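# Fold and tuck shut an open mailer box

## Task

Shut the open mailer box: fold both side flaps inward and push the front flap down inside the front wall far enough that its tabs lock. At the end the box must lie flat on the table near its starting spot, nothing lying on the table may be touching it, and the closure must stay shut by itself without any gripper holding it.

## Robot and tools

Robot: two arms, left_arm and right_arm, each with six revolute joints and a parallel two-finger gripper with a wrist camera. The left base sits at (-0.011, +0.368, 0) m and the right at (+0.006, -0.251, 0) m, both yawed very slightly. Scene frame: origin on the table top midway between the arms, +x out over the table, +z up, left_arm on the +y side. The arm names do not correspond to image sides.

Joint order (used in every row and every per-joint list in results): wrist pitch (joint4), wrist roll (joint6), elbow (joint3), shoulder (joint2), wrist yaw (joint5), waist (joint1). Stated ranges in rad: waist -2.880 to 2.880, shoulder 0.000 to 3.142, elbow 0.000 to 3.019, wrist pitch -1.693 to 1.571, wrist yaw -1.571 to 1.571, wrist roll -2.094 to 2.094. True ends may differ by up to 0.019 rad.

A row is one flat list of 14 numbers, each in [-1, 1]: left_arm's six joint values then its opening, then right_arm's six joint values then its opening. Both arms always appear, even if one stays still. Joint values are scaled offsets, not angles: 1.0 equals 1.264 rad waist, 1.32 shoulder, 1.276 elbow, 1.83 wrist pitch, 1.686 wrist yaw, 2.022 wrist roll. Opening is absolute, not an offset: +1 fully open, -1 closed. Optionally 12 extra numbers from 0 to 1 may follow (26 total): per-joint stiffness scales, left arm's six then right's, in the joint order above; they persist until changed.

execute_actions(actions): a list of up to 15 actions, each a list of up to 15 rows; each row runs one 1/30 s step and a short action repeats its final row to fill 15 steps. Offsets in every row are relative to the joint angles at the start of that action (for the first action, the last angles a result reported), not to the previous row. An action that would send a joint more than 0.019 rad past its range is rejected for both arms; if the first action fails this or any action is malformed, the whole call does nothing. An empty list just returns the current state and images.

move(target, speed, blocking): target is one row as above, with offsets measured from the Joint positions in the latest result that showed them. All joints travel proportionally along their paths over 0.5 to 10 s, so the hand follows a curve and does not avoid obstacles or the other arm. speed is the top rate in rad/s of the joint with farthest to go, 0.01 to 2, default 0.5. Faster contact hits harder; aiming further past a contact presses harder. blocking=false returns after 0.5 s while motion continues; then use wait(0) to check, and wait or stop before sending new rows or moves. The extra move: line reports the ending (done, off_target, moving, held, fault), limits=held or limits=none, and each arm's joint furthest from target.

wait(seconds): 0 to 10 s with arms holding their last command. stop(): brakes a running move (needs room; fingers keep moving). zoom_image(camera, region): camera is cam_high, cam_low, cam_left_wrist or cam_right_wrist; region [x0, y0, x1, y1] in pixels, at most 504 by 504. Image sizes: cam_high and cam_low 896x504, wrist cameras 504x504. read_manual(section) only returns licence text. finished_scene(scene) ends the current scene (give its number); it cannot be undone and reports success.

Results: a state line per arm with end_effector_position (m, the point between the pads about 1 cm behind the tips; less accurate at long reach) and end_effector_quat_wxyz. Fingers point along the gripper's +z and close along its y. Joint positions and Joint velocities list each arm's six joints (rad, rad/s) plus pad gap (m; 0.094 fully open). Joint targets shows what joints are currently driven toward. grip_measured is the opening on the command scale. Also joint torques, step readings (HELD marks held-back steps), "joint sent to its limit", "joint command not followed" (clearance check altered targets), FAULT, MOTOR HOT and OVER-TEMPERATURE FAULT lines, and changed camera calibrations.

Motion limits: each step the joint target may lead the measured angle by at most 0.264 waist, 0.32 shoulder, 0.276 elbow, 0.33 wrist pitch, 0.186 wrist yaw, 0.522 wrist roll (rad), and targets that would shift the hand over 70 mm are scaled back, so big offsets take several actions; an unfinished motion may need re-commanding. Arms can sag under zero offsets: in the first call of a reply, command back toward the intended angles, then zeros.

Gripping: to hold, command about 0.03 below grip_measured (less for a lighter hold). Pad force tops out near 50 to 62 N, lower on thin parts. Readings can be off by about 1 mm.

Avoid: knocking anything off the table, dropping or slamming parts, hard or prolonged pushes, the arms striking or pressing each other, and long loaded holds that overheat motors (at 100 °C the arm goes limp). Occasional brief tugs on held parts may occur. Before ending, release the box and confirm the flaps stay closed on their own.

Each tool is called after ">>>" as name([rows], argument=value, ...), one row to a line, values as JSON.

## Session

>>> execute_actions(actions=[])

Scene clock: 0.00 s.
left_arm: end_effector_position=(+0.1833, -0.0605, +0.3004) grip_measured=+1.000 end_effector_quat_wxyz=(+0.065, +0.869, +0.487, +0.063) | right_arm: end_effector_position=(+0.5773, -0.7928, +0.2035) grip_measured=+1.000 end_effector_quat_wxyz=(+0.476, +0.444, +0.664, +0.367)
Joint names: [wrist pitch, wrist roll, elbow, shoulder, wrist yaw, waist]
Joint positions: left_arm=[-1.537  0.932  1.576  1.498 -0.143 -1.164  0.094] | right_arm=[-0.115  0.835  1.701  2.08  -0.945 -0.921  0.094]
Joint velocities: left_arm=[-0.007 -0.095 -0.012 -0.005 -0.007 -0.005  0.   ] | right_arm=[ 0.017 -0.051 -0.012 -0.005  0.022  0.005  0.   ]
Joint torques (N m, as the arm reports them, + toward a larger angle): no reading
Joint targets: left_arm=[-1.535 0.932 1.604 1.492 -0.143 -1.164] | right_arm=[-0.110 0.835 1.726 2.081 -0.945 -0.921]
Joint stiffness scale: left_arm=[1. 1. 1. 1. 1. 1.] | right_arm=[1. 1. 1. 1. 1. 1.]

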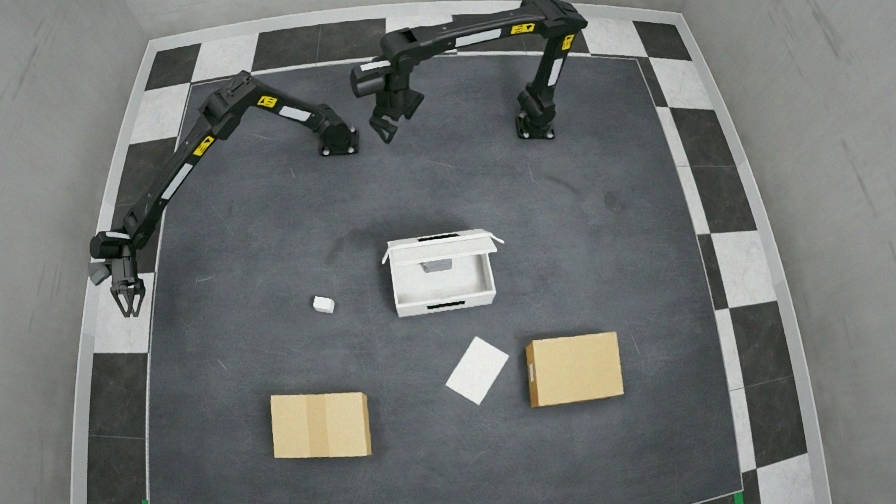

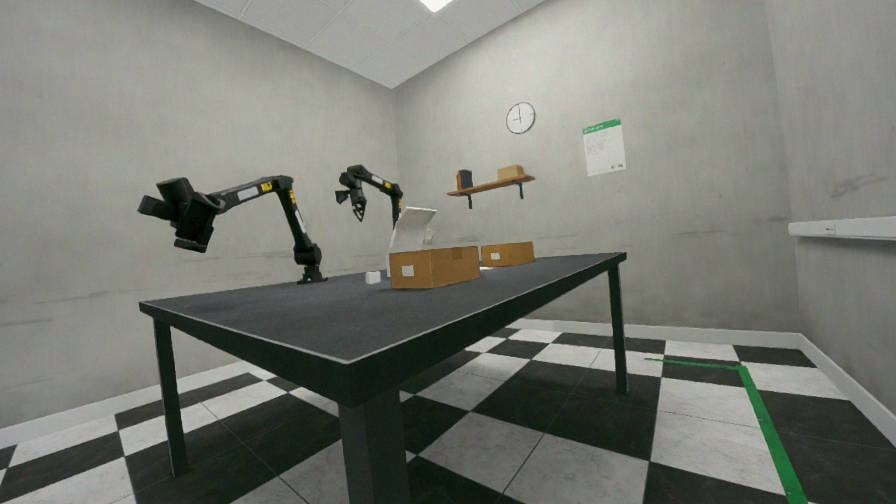

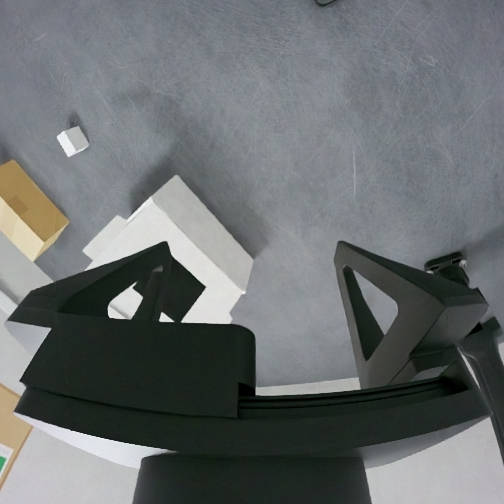

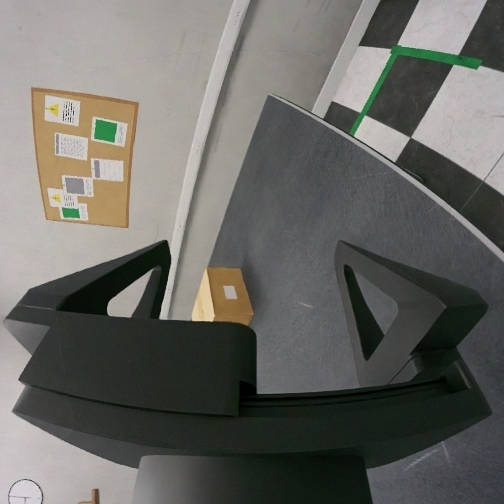

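>>> zoom_image(camera="cam_high", region=[360, 210, 530, 330])

>>> zoom_image(camera="cam_low", region=[350, 190, 550, 300])

Region (360, 210, 530, 330) of cam_high's 896x504 image, scaled by 2.965, with more detail than that image has; it fills the top 356 rows of this view, and the rest is white.

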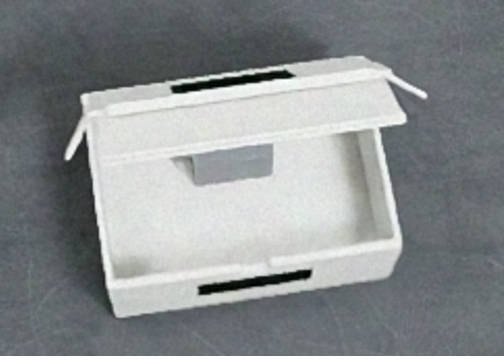

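Region (350, 190, 550, 300) of cam_low's 896x504 image, scaled by 2.520, with more detail than that image has; it fills the top 277 rows of this view, and the rest is white.

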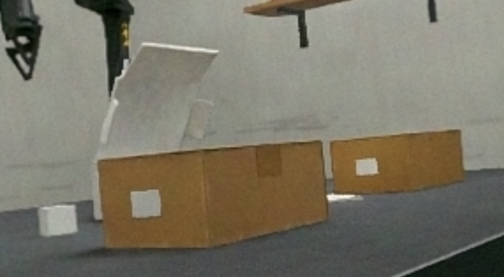

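>>> move(target=[0,-1,0.03,0,0.085,0.70,1, -0.749,-0.413,0.17,-0.28,0.56,0.879,1], speed=1)

Scene clock: 76.00 s.
left_arm: end_effector_position=(+0.4368, +0.2277, +0.2970) grip_measured=+1.000 end_effector_quat_wxyz=(+0.043, -0.375, +0.925, -0.033) | right_arm: end_effector_position=(+0.5794, -0.1452, +0.3218) grip_measured=+1.000 end_effector_quat_wxyz=(+0.130, -0.085, +0.988, +0.015)
Joint names: [wrist pitch, wrist roll, elbow, shoulder, wrist yaw, waist]
Joint positions: left_arm=[-1.537 -1.074  1.572  1.498 -0.003 -0.272  0.094] | right_arm=[-1.474  0.011  1.878  1.711 -0.004  0.198  0.094]
Joint velocities: left_arm=[-0.002 -0.037  0.002  0.005  0.007 -0.005  0.   ] | right_arm=[ 0.007 -0.007  0.002 -0.024 -0.037 -0.015  0.   ]
Joint torques (N m, as the arm reports them, + toward a larger angle): left_arm=[  0.33  -0.11  12.35 -11.74   0.05  -0.6 ] | right_arm=[  0.95  -0.11  12.53 -13.94   0.06  -0.59]
Joint targets: left_arm=[-1.537 -1.090 1.614 1.498 0.001 -0.279] | right_arm=[-1.485 -0.000 1.918 1.711 -0.001 0.190]
Joint stiffness scale: left_arm=[1. 1. 1. 1. 1. 1.] | right_arm=[1. 1. 1. 1. 1. 1.]
move: off_target (left_arm, right_arm); limits=none; left_arm: farthest joint: the elbow, 0.043 radians from its target (0.038 radians at the start); right_arm: farthest joint: the elbow, 0.040 radians from its target (0.217 radians at the start)
camera_calibration (this result's frames):
cam_left_wrist: T_world_to_cam=[[0.687871, -0.719548, 0.0953077, -0.164363], [-0.640251, -0.539655, 0.546673, 0.244309], [-0.341924, -0.437061, -0.831904, 0.620241], [0, 0, 0, 1]] pos_world=[0.481555, 0.284659, 0.398089]
cam_right_wrist: T_world_to_cam=[[0.168255, -0.9856, 0.016809, -0.249817], [-0.927133, -0.152436, 0.342326, 0.410267], [-0.334834, -0.0731824, -0.939431, 0.608608], [0, 0, 0, 1]] pos_world=[0.626188, -0.139141, 0.435499]

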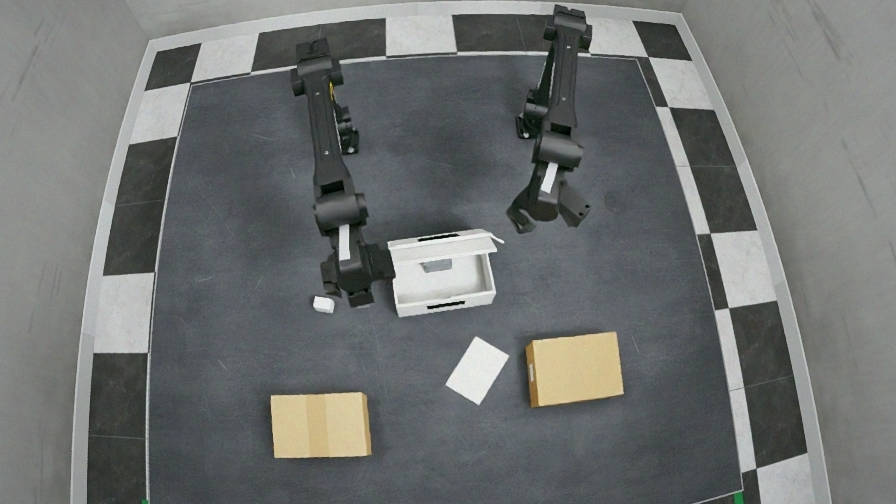

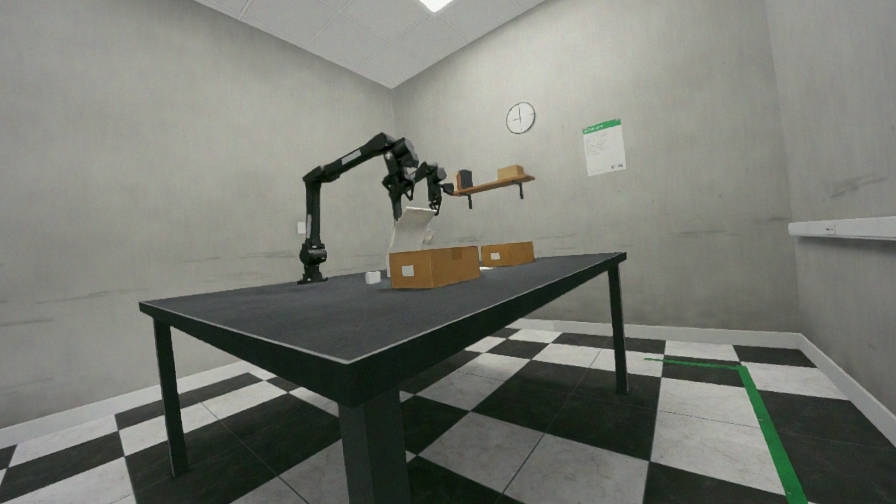

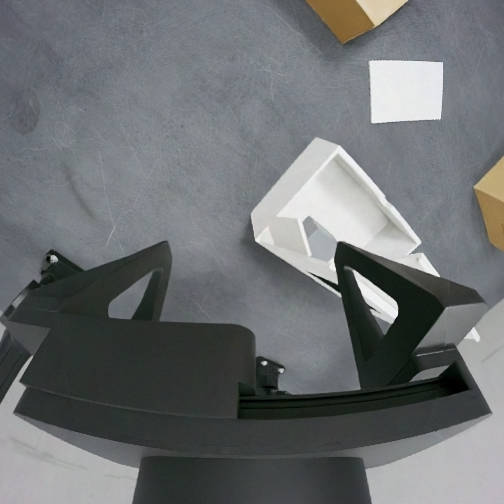

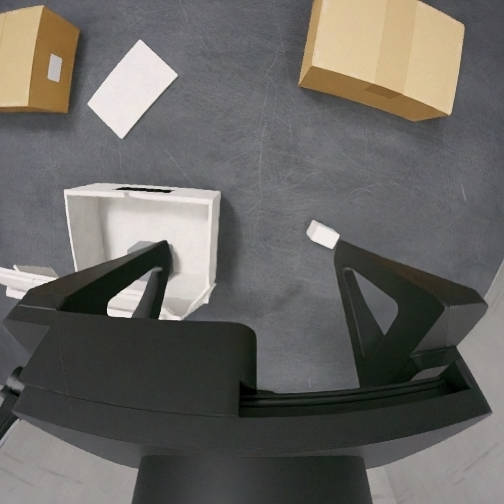

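>>> zoom_image(camera="cam_right_wrist", region=[0, 160, 250, 340])

>>> zoom_image(camera="cam_left_wrist", region=[230, 120, 500, 360])

Region (0, 160, 250, 340) of cam_right_wrist's 504x504 image, scaled by 2.016, with more detail than that image has; it fills the top 363 rows of this view, and the rest is white.

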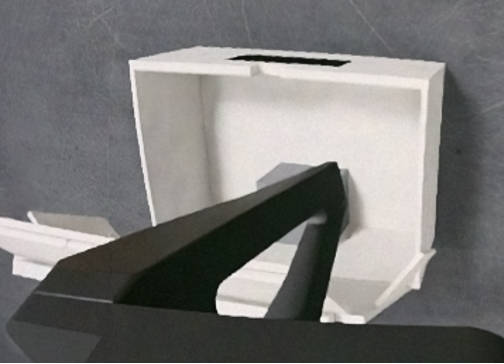

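Region (230, 120, 500, 360) of cam_left_wrist's 504x504 image, scaled by 1.867, with more detail than that image has.

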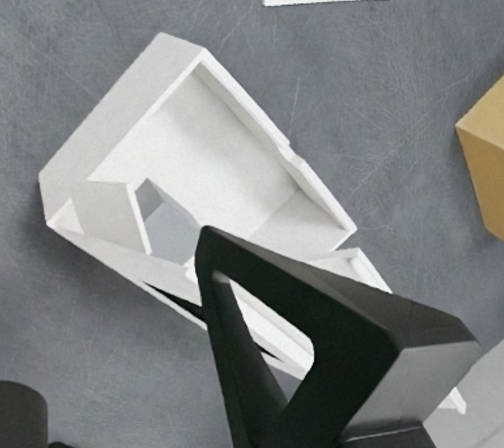

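>>> move(target=[0.1656,-0.483,-0.208,0.080,0.358,0.18,0.8, 0.137,0.86,-0.503,-0.1265,-0.3535,-0.25,0.8], speed=1)

>>> move(target=[0,0,0.032,0,0,-0.09,0.8, 0,0,0.032,0,0,0.105,0.8], speed=0.2)

Scene clock: 186.20 s.
left_arm: end_effector_position=(+0.4504, +0.2337, +0.1839) grip_measured=+0.802 end_effector_quat_wxyz=(+0.246, +0.789, -0.539, +0.161) | right_arm: end_effector_position=(+0.4630, -0.2107, +0.1722) grip_measured=+0.802 end_effector_quat_wxyz=(-0.209, +0.766, +0.572, +0.207)
Joint names: [wrist pitch, wrist roll, elbow, shoulder, wrist yaw, waist]
Joint positions: left_arm=[-1.243 -2.036  1.3    1.586  0.595 -0.048  0.085] | right_arm=[-1.236  1.738  1.231  1.556 -0.597 -0.107  0.085]
Joint velocities: left_arm=[-0.012 -0.037  0.002 -0.005  0.022  0.005  0.   ] | right_arm=[-0.007  0.037 -0.017 -0.005  0.007 -0.005  0.   ]
Joint torques (N m, as the arm reports them, + toward a larger angle): left_arm=[  0.54  -0.13   8.8  -11.18   0.5    0.14] | right_arm=[  1.25   0.15   8.63 -12.46  -0.55  -0.83]
Joint targets: left_arm=[-1.234 -2.051 1.306 1.603 0.600 -0.045] | right_arm=[-1.224 1.750 1.236 1.544 -0.600 -0.118]
Joint stiffness scale: left_arm=[1. 1. 1. 1. 1. 1.] | right_arm=[1. 1. 1. 1. 1. 1.]
move: done; limits=none; left_arm: farthest joint: the shoulder, 0.017 radians from its target (0.106 radians at the start); right_arm: farthest joint: the wrist pitch, 0.013 radians from its target (0.251 radians at the start)
camera_calibration (this result's frames):
cam_left_wrist: T_world_to_cam=[[0.932101, 0.29487, -0.210333, -0.449527], [0.296751, -0.288755, 0.910252, -0.229428], [0.207671, -0.910863, -0.356652, 0.309224], [0, 0, 0, 1]] pos_world=[0.422871, 0.347964, 0.224572]
cam_right_wrist: T_world_to_cam=[[-0.964878, 0.241844, 0.102578, 0.47623], [0.179748, 0.32303, 0.929162, -0.169703], [0.191576, 0.914966, -0.355155, 0.288129], [0, 0, 0, 1]] pos_world=[0.434809, -0.323983, 0.211161]

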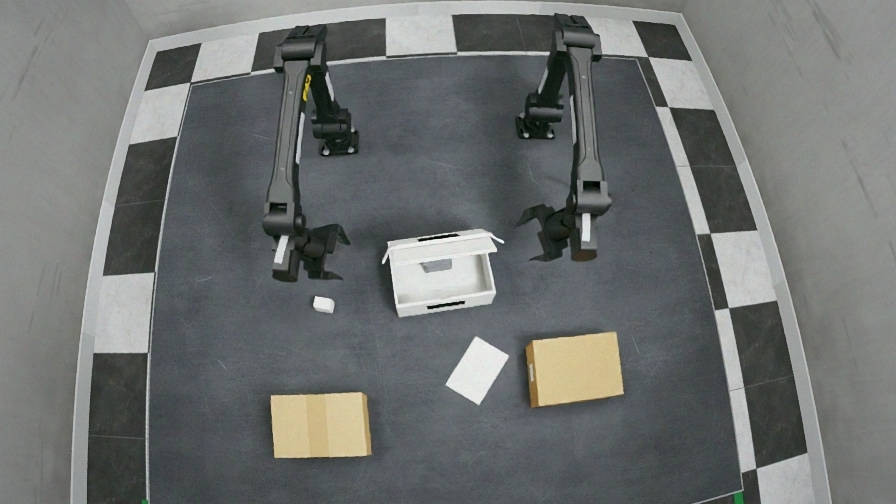

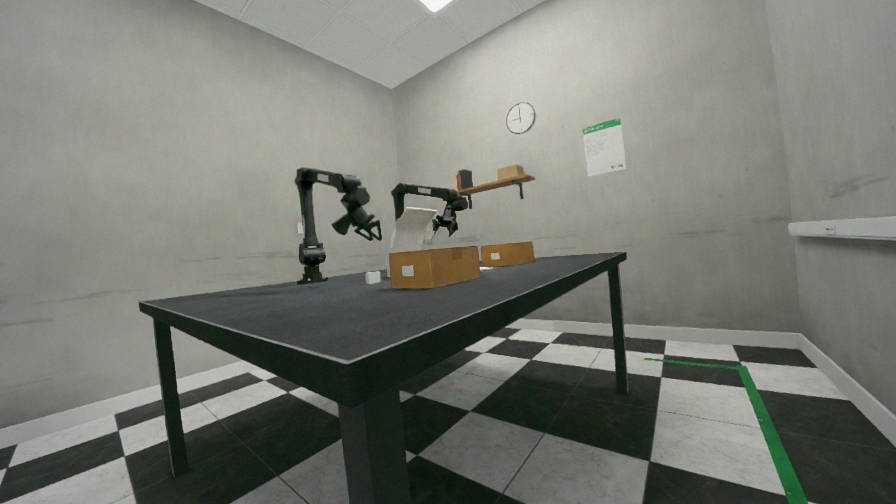

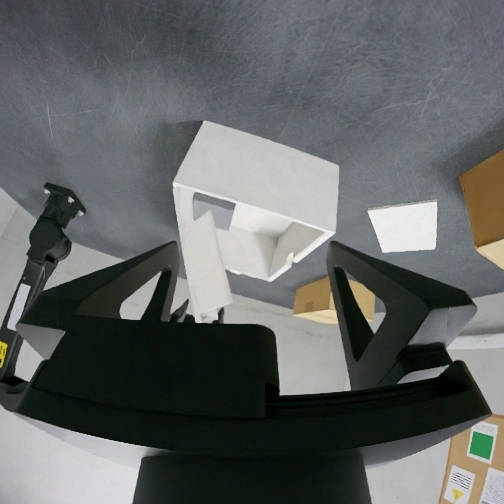

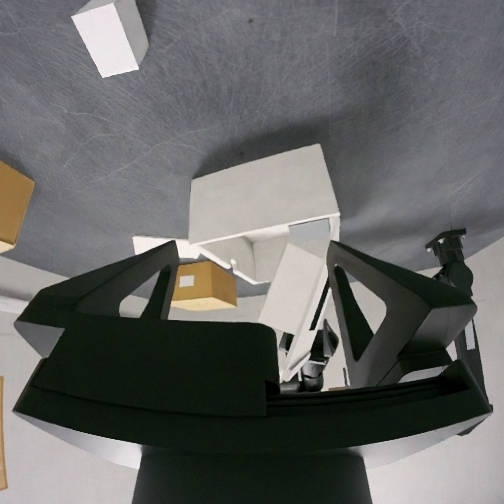

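Scene clock: 187.27 s.
left_arm: end_effector_position=(+0.4323, +0.1829, +0.1836) grip_measured=+0.802 end_effector_quat_wxyz=(+0.255, +0.758, -0.583, +0.146) | right_arm: end_effector_position=(+0.4545, -0.1547, +0.1722) grip_measured=+0.802 end_effector_quat_wxyz=(-0.222, +0.729, +0.618, +0.193)
Joint names: [wrist pitch, wrist roll, elbow, shoulder, wrist yaw, waist]
Joint positions: left_arm=[-1.243 -2.036  1.299  1.586  0.595 -0.16   0.085] | right_arm=[-1.236  1.738  1.231  1.556 -0.597  0.016  0.085]
Joint velocities: left_arm=[-0.007 -0.037  0.012  0.024  0.022 -0.015 -0.   ] | right_arm=[ 0.012 -0.081  0.002 -0.005 -0.051 -0.005  0.   ]
Joint torques (N m, as the arm reports them, + toward a larger angle): left_arm=[  0.05   0.    11.7  -12.55   0.3   -0.16] | right_arm=[  0.83  -0.02  11.72 -10.79  -0.44   0.64]
Joint targets: left_arm=[-1.243 -2.036 1.340 1.586 0.595 -0.162] | right_arm=[-1.236 1.738 1.272 1.556 -0.597 0.025]
Joint stiffness scale: left_arm=[1. 1. 1. 1. 1. 1.] | right_arm=[1. 1. 1. 1. 1. 1.]
move: off_target (left_arm, right_arm); limits=none; left_arm: farthest joint: the elbow, 0.042 radians from its target (0.041 radians at the start); right_arm: farthest joint: the elbow, 0.040 radians from its target (0.040 radians at the start)
camera_calibration (this result's frames):
cam_left_wrist: T_world_to_cam=[[0.959088, 0.188729, -0.211024, -0.409793], [0.263251, -0.320286, 0.910009, -0.218135], [0.104157, -0.928331, -0.356866, 0.314644], [0, 0, 0, 1]] pos_world=[0.41768, 0.299568, 0.224314]
cam_right_wrist: T_world_to_cam=[[-0.987333, 0.121045, 0.102578, 0.446013], [0.138552, 0.342726, 0.929162, -0.164493], [0.0773147, 0.931605, -0.355155, 0.293031], [0, 0, 0, 1]] pos_world=[0.440498, -0.270601, 0.211161]

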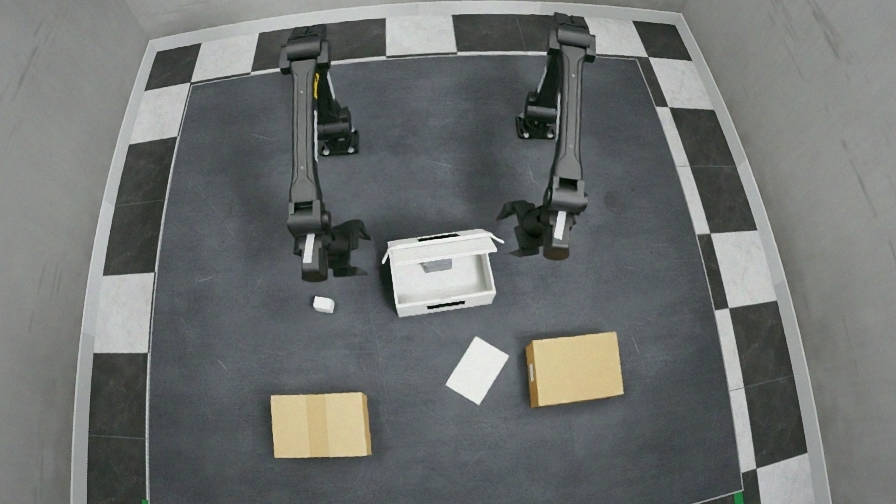

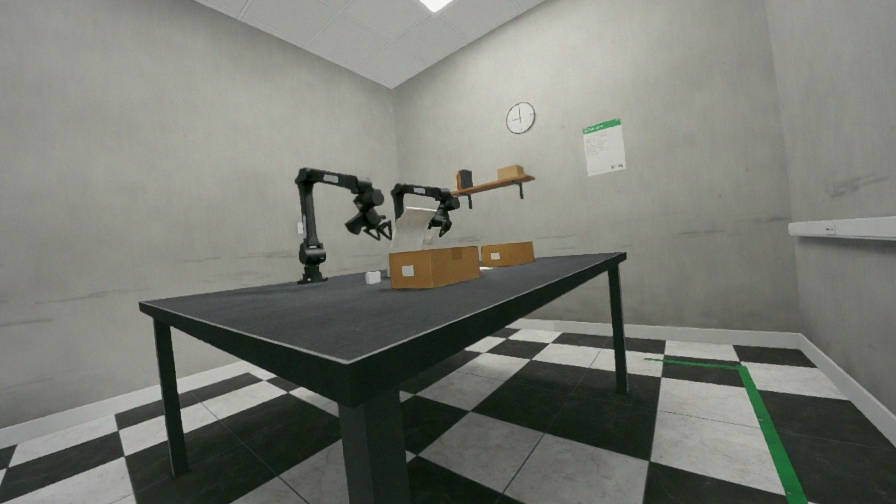

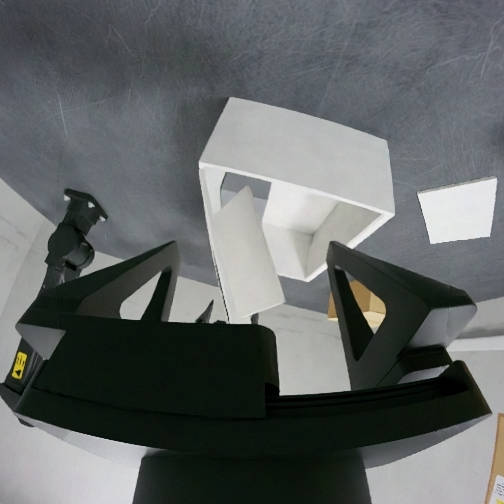

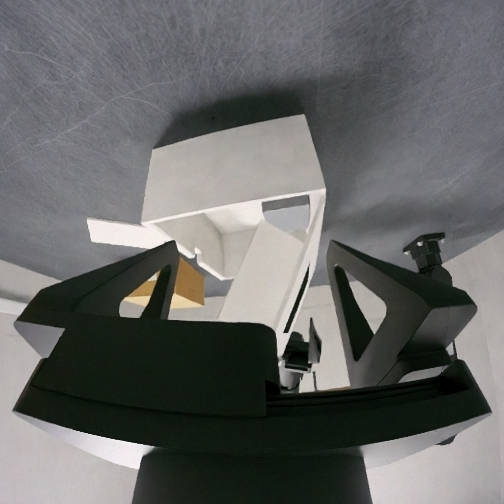

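>>> move(target=[0.005,0,-0.025,0.02,0,-0.063,0.15, 0.009,0,-0.054,-0.036,0,0.054,0.15], speed=0.1)

Scene clock: 213.60 s.
left_arm: end_effector_position=(+0.4056, +0.1530, +0.1672) grip_measured=+0.152 end_effector_quat_wxyz=(+0.268, +0.739, -0.606, +0.118) | right_arm: end_effector_position=(+0.4237, -0.1315, +0.1619) grip_measured=+0.152 end_effector_quat_wxyz=(-0.236, +0.714, +0.635, +0.175)
Joint names: [wrist pitch, wrist roll, elbow, shoulder, wrist yaw, waist]
Joint positions: left_arm=[-1.243 -2.036  1.263  1.593  0.595 -0.236  0.054] | right_arm=[-1.233  1.738  1.161  1.52  -0.597  0.072  0.054]
Joint velocities: left_arm=[-0.002 -0.007 -0.022 -0.024 -0.066 -0.005  0.001] | right_arm=[ 0.002 -0.11   0.022 -0.005 -0.007 -0.005 -0.001]
Joint torques (N m, as the arm reports them, + toward a larger angle): left_arm=[  0.43   0.     8.52 -10.55   0.3   -0.5 ] | right_arm=[  0.97  -0.01   8.39 -11.21  -0.41   0.64]
Joint targets: left_arm=[-1.234 -2.036 1.267 1.613 0.595 -0.240] | right_arm=[-1.220 1.738 1.163 1.509 -0.597 0.085]
Joint stiffness scale: left_arm=[1. 1. 1. 1. 1. 1.] | right_arm=[1. 1. 1. 1. 1. 1.]
move: done; limits=none; left_arm: farthest joint: the shoulder, 0.019 radians from its target (0.026 radians at the start); right_arm: farthest joint: the waist, 0.013 radians from its target (0.068 radians at the start)
camera_calibration (this result's frames):
cam_left_wrist: T_world_to_cam=[[0.961061, 0.118084, -0.249835, -0.365543], [0.275724, -0.349659, 0.895385, -0.203952], [0.0183736, -0.929406, -0.368602, 0.320678], [0, 0, 0, 1]] pos_world=[0.401652, 0.269891, 0.209492]
cam_right_wrist: T_world_to_cam=[[-0.98888, 0.0664797, 0.133029, 0.402341], [0.147987, 0.351474, 0.924428, -0.160693], [0.0146997, 0.933834, -0.357403, 0.297302], [0, 0, 0, 1]] pos_world=[0.417277, -0.247899, 0.201283]

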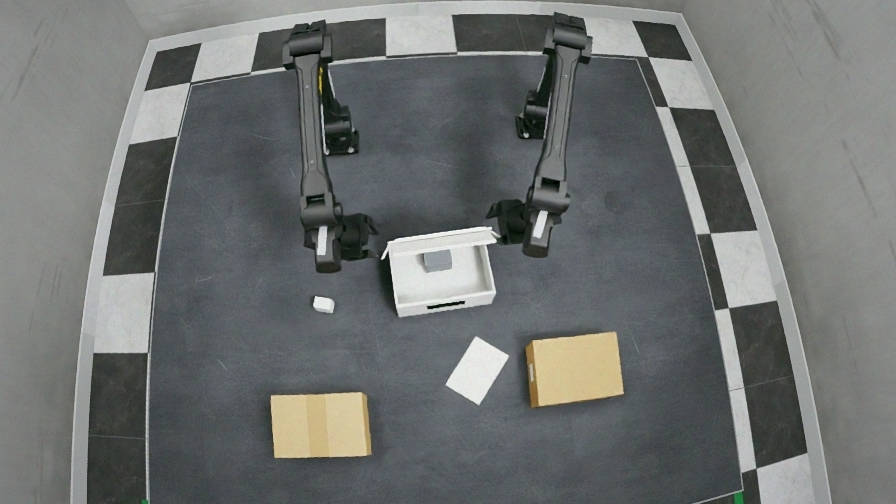

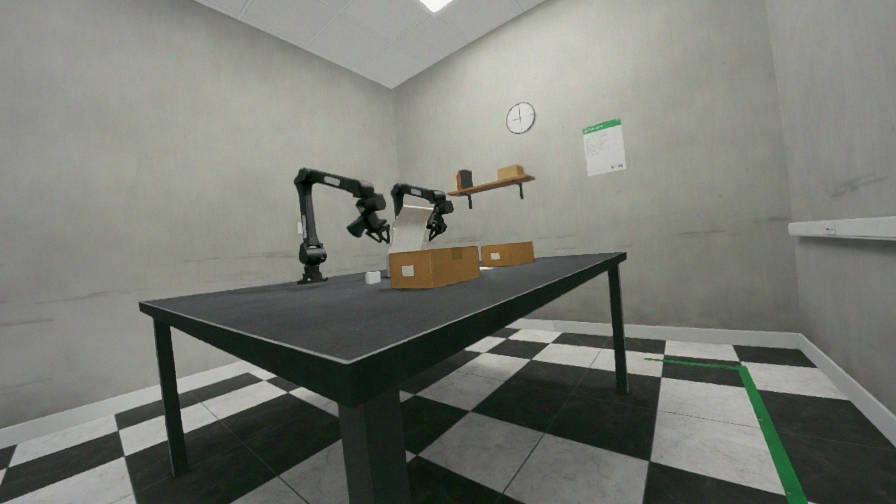

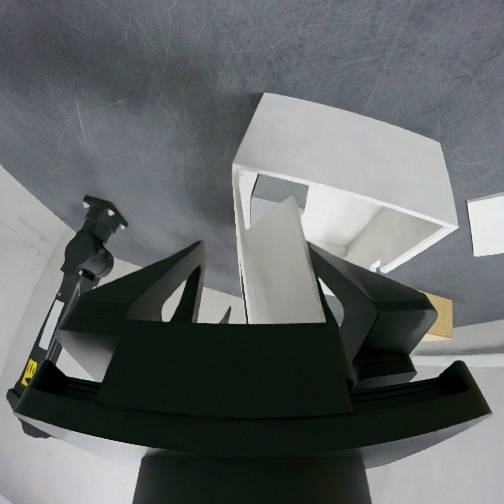

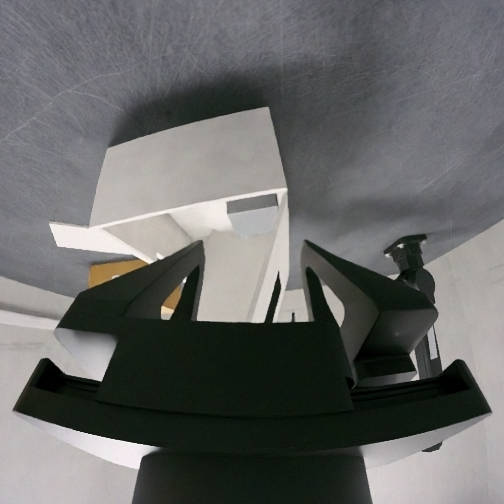

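>>> move(target=[0,0,0.003,0,0,0.06,0.15, 0,0,0.001,0,0,-0.02,0.15], speed=0.15)

>>> move(target=[0,0,-0.02,-0.03,0,0,-0.35, 0,0,-0.002,-0.02,0,0,-0.3], speed=0.1)

Scene clock: 223.13 s.
left_arm: end_effector_position=(+0.4196, +0.1851, +0.1661) grip_measured=+0.152 end_effector_quat_wxyz=(+0.264, +0.762, -0.578, +0.126) | right_arm: end_effector_position=(+0.4250, -0.1363, +0.1619) grip_measured=+0.152 end_effector_quat_wxyz=(-0.235, +0.718, +0.631, +0.177)
Joint names: [wrist pitch, wrist roll, elbow, shoulder, wrist yaw, waist]
Joint positions: left_arm=[-1.243 -2.036  1.26   1.593  0.595 -0.161  0.054] | right_arm=[-1.233  1.738  1.161  1.52  -0.597  0.06   0.054]
Joint velocities: left_arm=[ 0.007  0.037  0.017 -0.005 -0.022 -0.005 -0.   ] | right_arm=[-0.002  0.022 -0.022  0.005  0.007 -0.005 -0.001]
Joint torques (N m, as the arm reports them, + toward a larger angle): left_arm=[  0.     0.     8.59 -12.37   0.3   -0.02] | right_arm=[  0.63   0.     8.3  -10.77  -0.43  -1.46]
Joint targets: left_arm=[-1.243 -2.036 1.266 1.593 0.595 -0.160] | right_arm=[-1.233 1.738 1.162 1.520 -0.597 0.046]
Joint stiffness scale: left_arm=[1. 1. 1. 1. 1. 1.] | right_arm=[1. 1. 1. 1. 1. 1.]
move: done; limits=none; left_arm: farthest joint: the elbow, 0.007 radians from its target (0.004 radians at the start); right_arm: farthest joint: the waist, 0.014 radians from its target (0.025 radians at the start)
camera_calibration (this result's frames):
cam_left_wrist: T_world_to_cam=[[0.94873, 0.190055, -0.252566, -0.390709], [0.303879, -0.328495, 0.894287, -0.211141], [0.0869964, -0.925186, -0.369407, 0.320403], [0, 0, 0, 1]] pos_world=[0.406965, 0.30133, 0.2085]
cam_right_wrist: T_world_to_cam=[[-0.988055, 0.0777921, 0.133029, 0.405179], [0.151999, 0.349757, 0.924428, -0.16115], [0.0253855, 0.933605, -0.357403, 0.297177], [0, 0, 0, 1]] pos_world=[0.417289, -0.252602, 0.201283]

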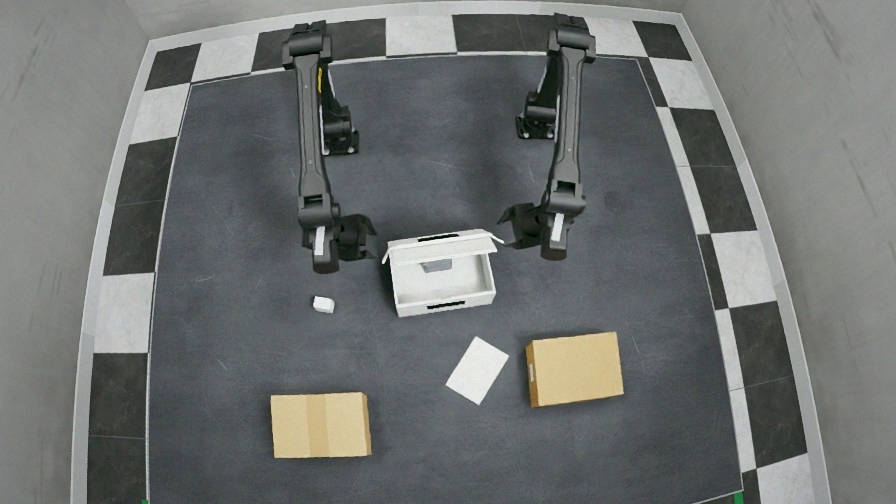

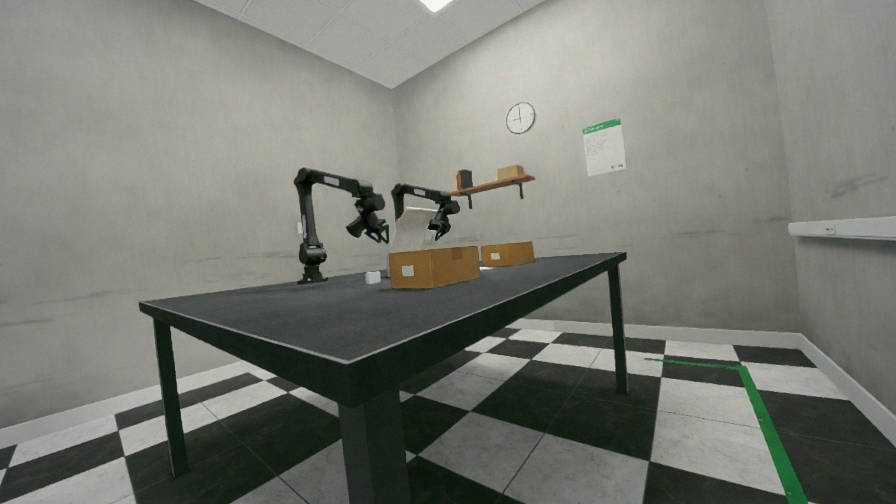

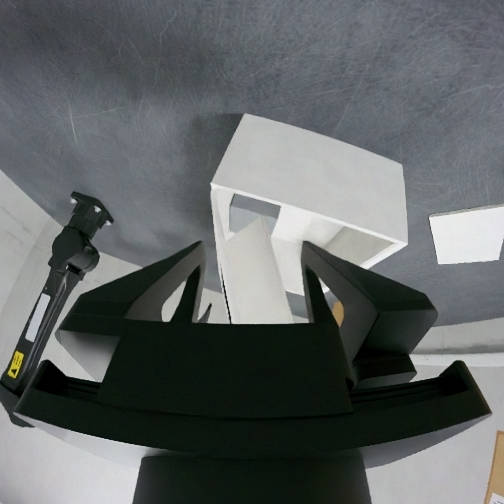

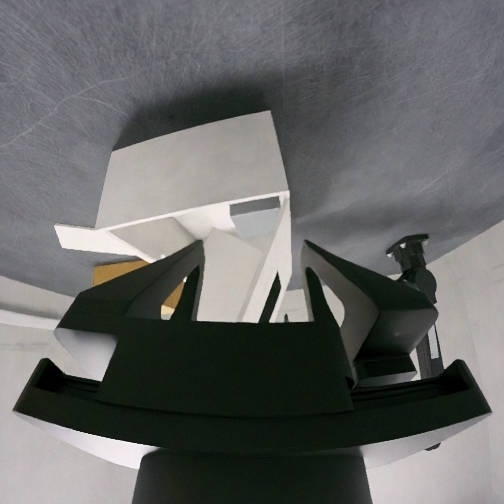

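Scene clock: 224.03 s.
left_arm: end_effector_position=(+0.4089, +0.1871, +0.1592) grip_measured=-0.348 end_effector_quat_wxyz=(+0.269, +0.764, -0.575, +0.117) | right_arm: end_effector_position=(+0.4230, -0.1364, +0.1674) grip_measured=-0.298 end_effector_quat_wxyz=(-0.231, +0.717, +0.632, +0.182)
Joint names: [wrist pitch, wrist roll, elbow, shoulder, wrist yaw, waist]
Joint positions: left_arm=[-1.243 -2.036  1.229  1.584  0.595 -0.161  0.031] | right_arm=[-1.233  1.738  1.157  1.502 -0.597  0.06   0.033]
Joint velocities: left_arm=[-0.007 -0.066 -0.002 -0.015 -0.037 -0.024 -0.001] | right_arm=[-0.012 -0.037  0.002 -0.015 -0.022 -0.015  0.   ]
Joint torques (N m, as the arm reports them, + toward a larger angle): left_arm=[ -0.05  -0.01   8.4  -14.48   0.3   -0.27] | right_arm=[  0.58  -0.01   8.36 -11.41  -0.42  -0.69]
Joint targets: left_arm=[-1.243 -2.036 1.234 1.554 0.595 -0.161] | right_arm=[-1.233 1.738 1.158 1.493 -0.597 0.060]
Joint stiffness scale: left_arm=[1. 1. 1. 1. 1. 1.] | right_arm=[1. 1. 1. 1. 1. 1.]
move: off_target (left_arm); limits=none; left_arm: farthest joint: the shoulder, 0.031 radians from its target (0.040 radians at the start); right_arm: farthest joint: the shoulder, 0.009 radians from its target (0.026 radians at the start)
camera_calibration (this result's frames):
cam_left_wrist: T_world_to_cam=[[0.943236, 0.191131, -0.271616, -0.377688], [0.322544, -0.332153, 0.886363, -0.206732], [0.0791938, -0.923658, -0.374947, 0.324488], [0, 0, 0, 1]] pos_world=[0.397231, 0.303237, 0.202319]
cam_right_wrist: T_world_to_cam=[[-0.989741, 0.0777164, 0.119885, 0.405321], [0.139655, 0.349203, 0.926582, -0.161139], [0.0301465, 0.933819, -0.356474, 0.297155], [0, 0, 0, 1]] pos_world=[0.414708, -0.252718, 0.206645]

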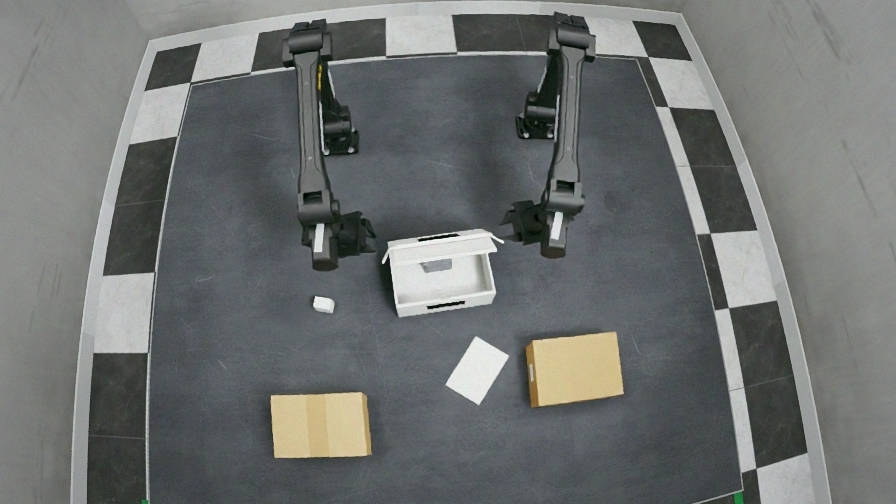

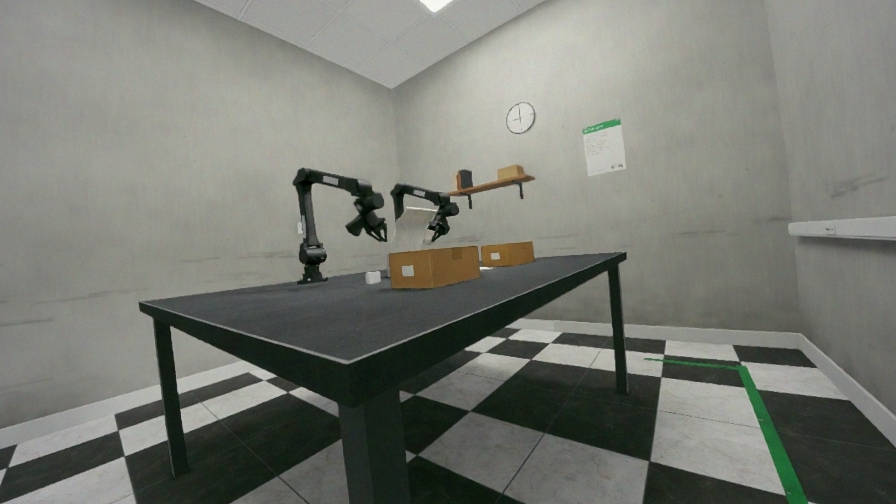

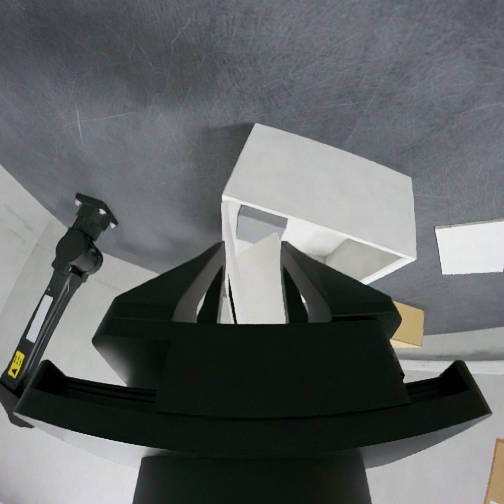

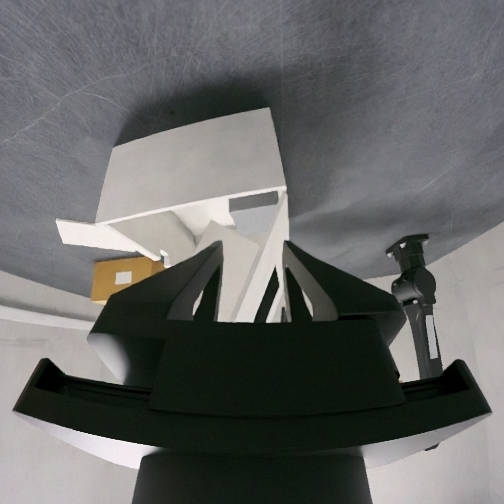

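>>> move(target=[0,0,0.004,0,0,-0.065,-0.35, 0,0,-0.018,0,0,0.045,-0.3], speed=0.1)

Scene clock: 233.93 s.
left_arm: end_effector_position=(+0.3924, +0.1552, +0.1580) grip_measured=-0.348 end_effector_quat_wxyz=(+0.274, +0.741, -0.604, +0.105) | right_arm: end_effector_position=(+0.4091, -0.1191, +0.1588) grip_measured=-0.298 end_effector_quat_wxyz=(-0.242, +0.705, +0.645, +0.167)
Joint names: [wrist pitch, wrist roll, elbow, shoulder, wrist yaw, waist]
Joint positions: left_arm=[-1.243 -2.036  1.226  1.584  0.595 -0.239  0.031] | right_arm=[-1.233  1.738  1.132  1.502 -0.597  0.104  0.033]
Joint velocities: left_arm=[-0.022  0.007 -0.007  0.005 -0.022 -0.005 -0.   ] | right_arm=[-0.007  0.007 -0.002 -0.005 -0.081 -0.005 -0.   ]
Joint torques (N m, as the arm reports them, + toward a larger angle): left_arm=[ -0.07  -0.01   8.66 -12.05   0.3   -0.49] | right_arm=[  0.53   0.06   8.27 -10.1   -0.4    0.05]
Joint targets: left_arm=[-1.243 -2.036 1.234 1.584 0.595 -0.243] | right_arm=[-1.233 1.738 1.134 1.502 -0.597 0.117]
Joint stiffness scale: left_arm=[1. 1. 1. 1. 1. 1.] | right_arm=[1. 1. 1. 1. 1. 1.]
move: done; limits=none; left_arm: farthest joint: the elbow, 0.008 radians from its target (0.005 radians at the start); right_arm: farthest joint: the waist, 0.013 radians from its target (0.057 radians at the start)
camera_calibration (this result's frames):
cam_left_wrist: T_world_to_cam=[[0.954381, 0.117111, -0.274666, -0.348679], [0.298539, -0.357152, 0.885052, -0.197417], [0.00555152, -0.926676, -0.375821, 0.325351], [0, 0, 0, 1]] pos_world=[0.389904, 0.271821, 0.201228]
cam_right_wrist: T_world_to_cam=[[-0.988977, 0.0348986, 0.143901, 0.382029], [0.146827, 0.356936, 0.922518, -0.158598], [-0.019169, 0.933477, -0.358125, 0.298784], [0, 0, 0, 1]] pos_world=[0.406831, -0.235631, 0.198337]

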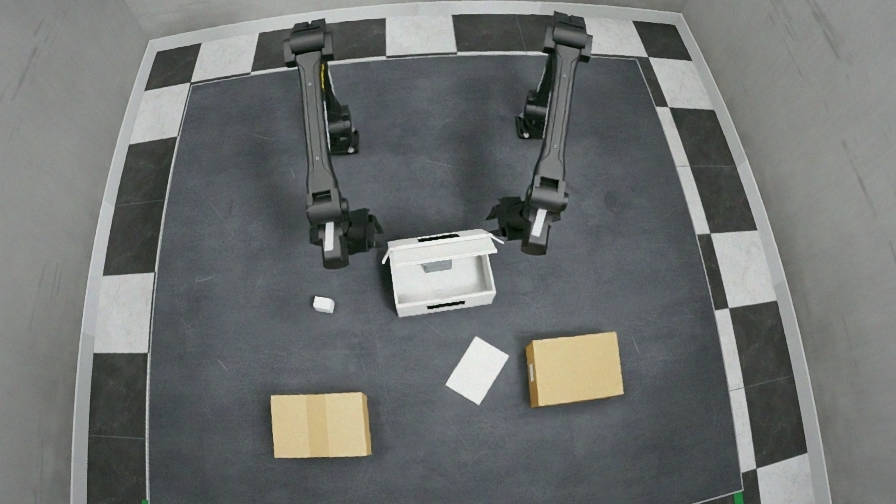

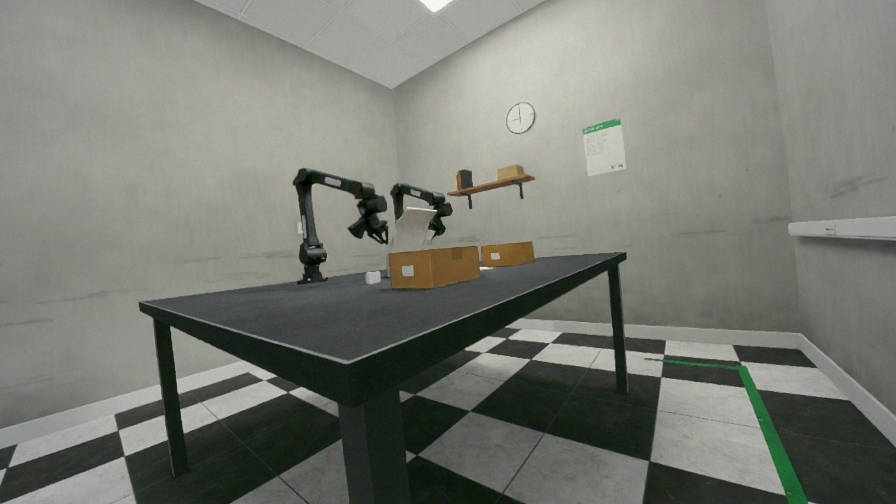

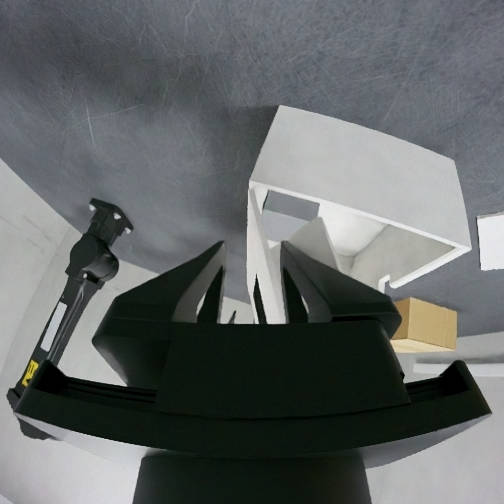

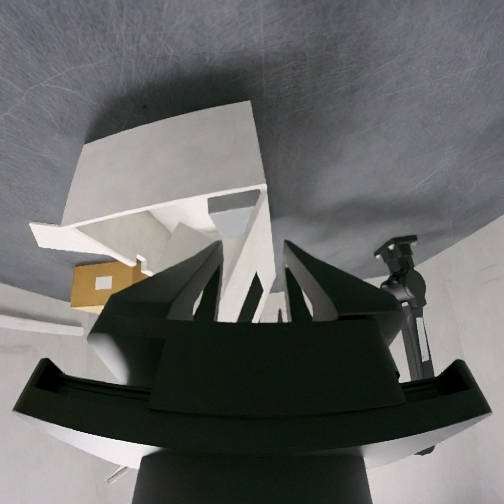

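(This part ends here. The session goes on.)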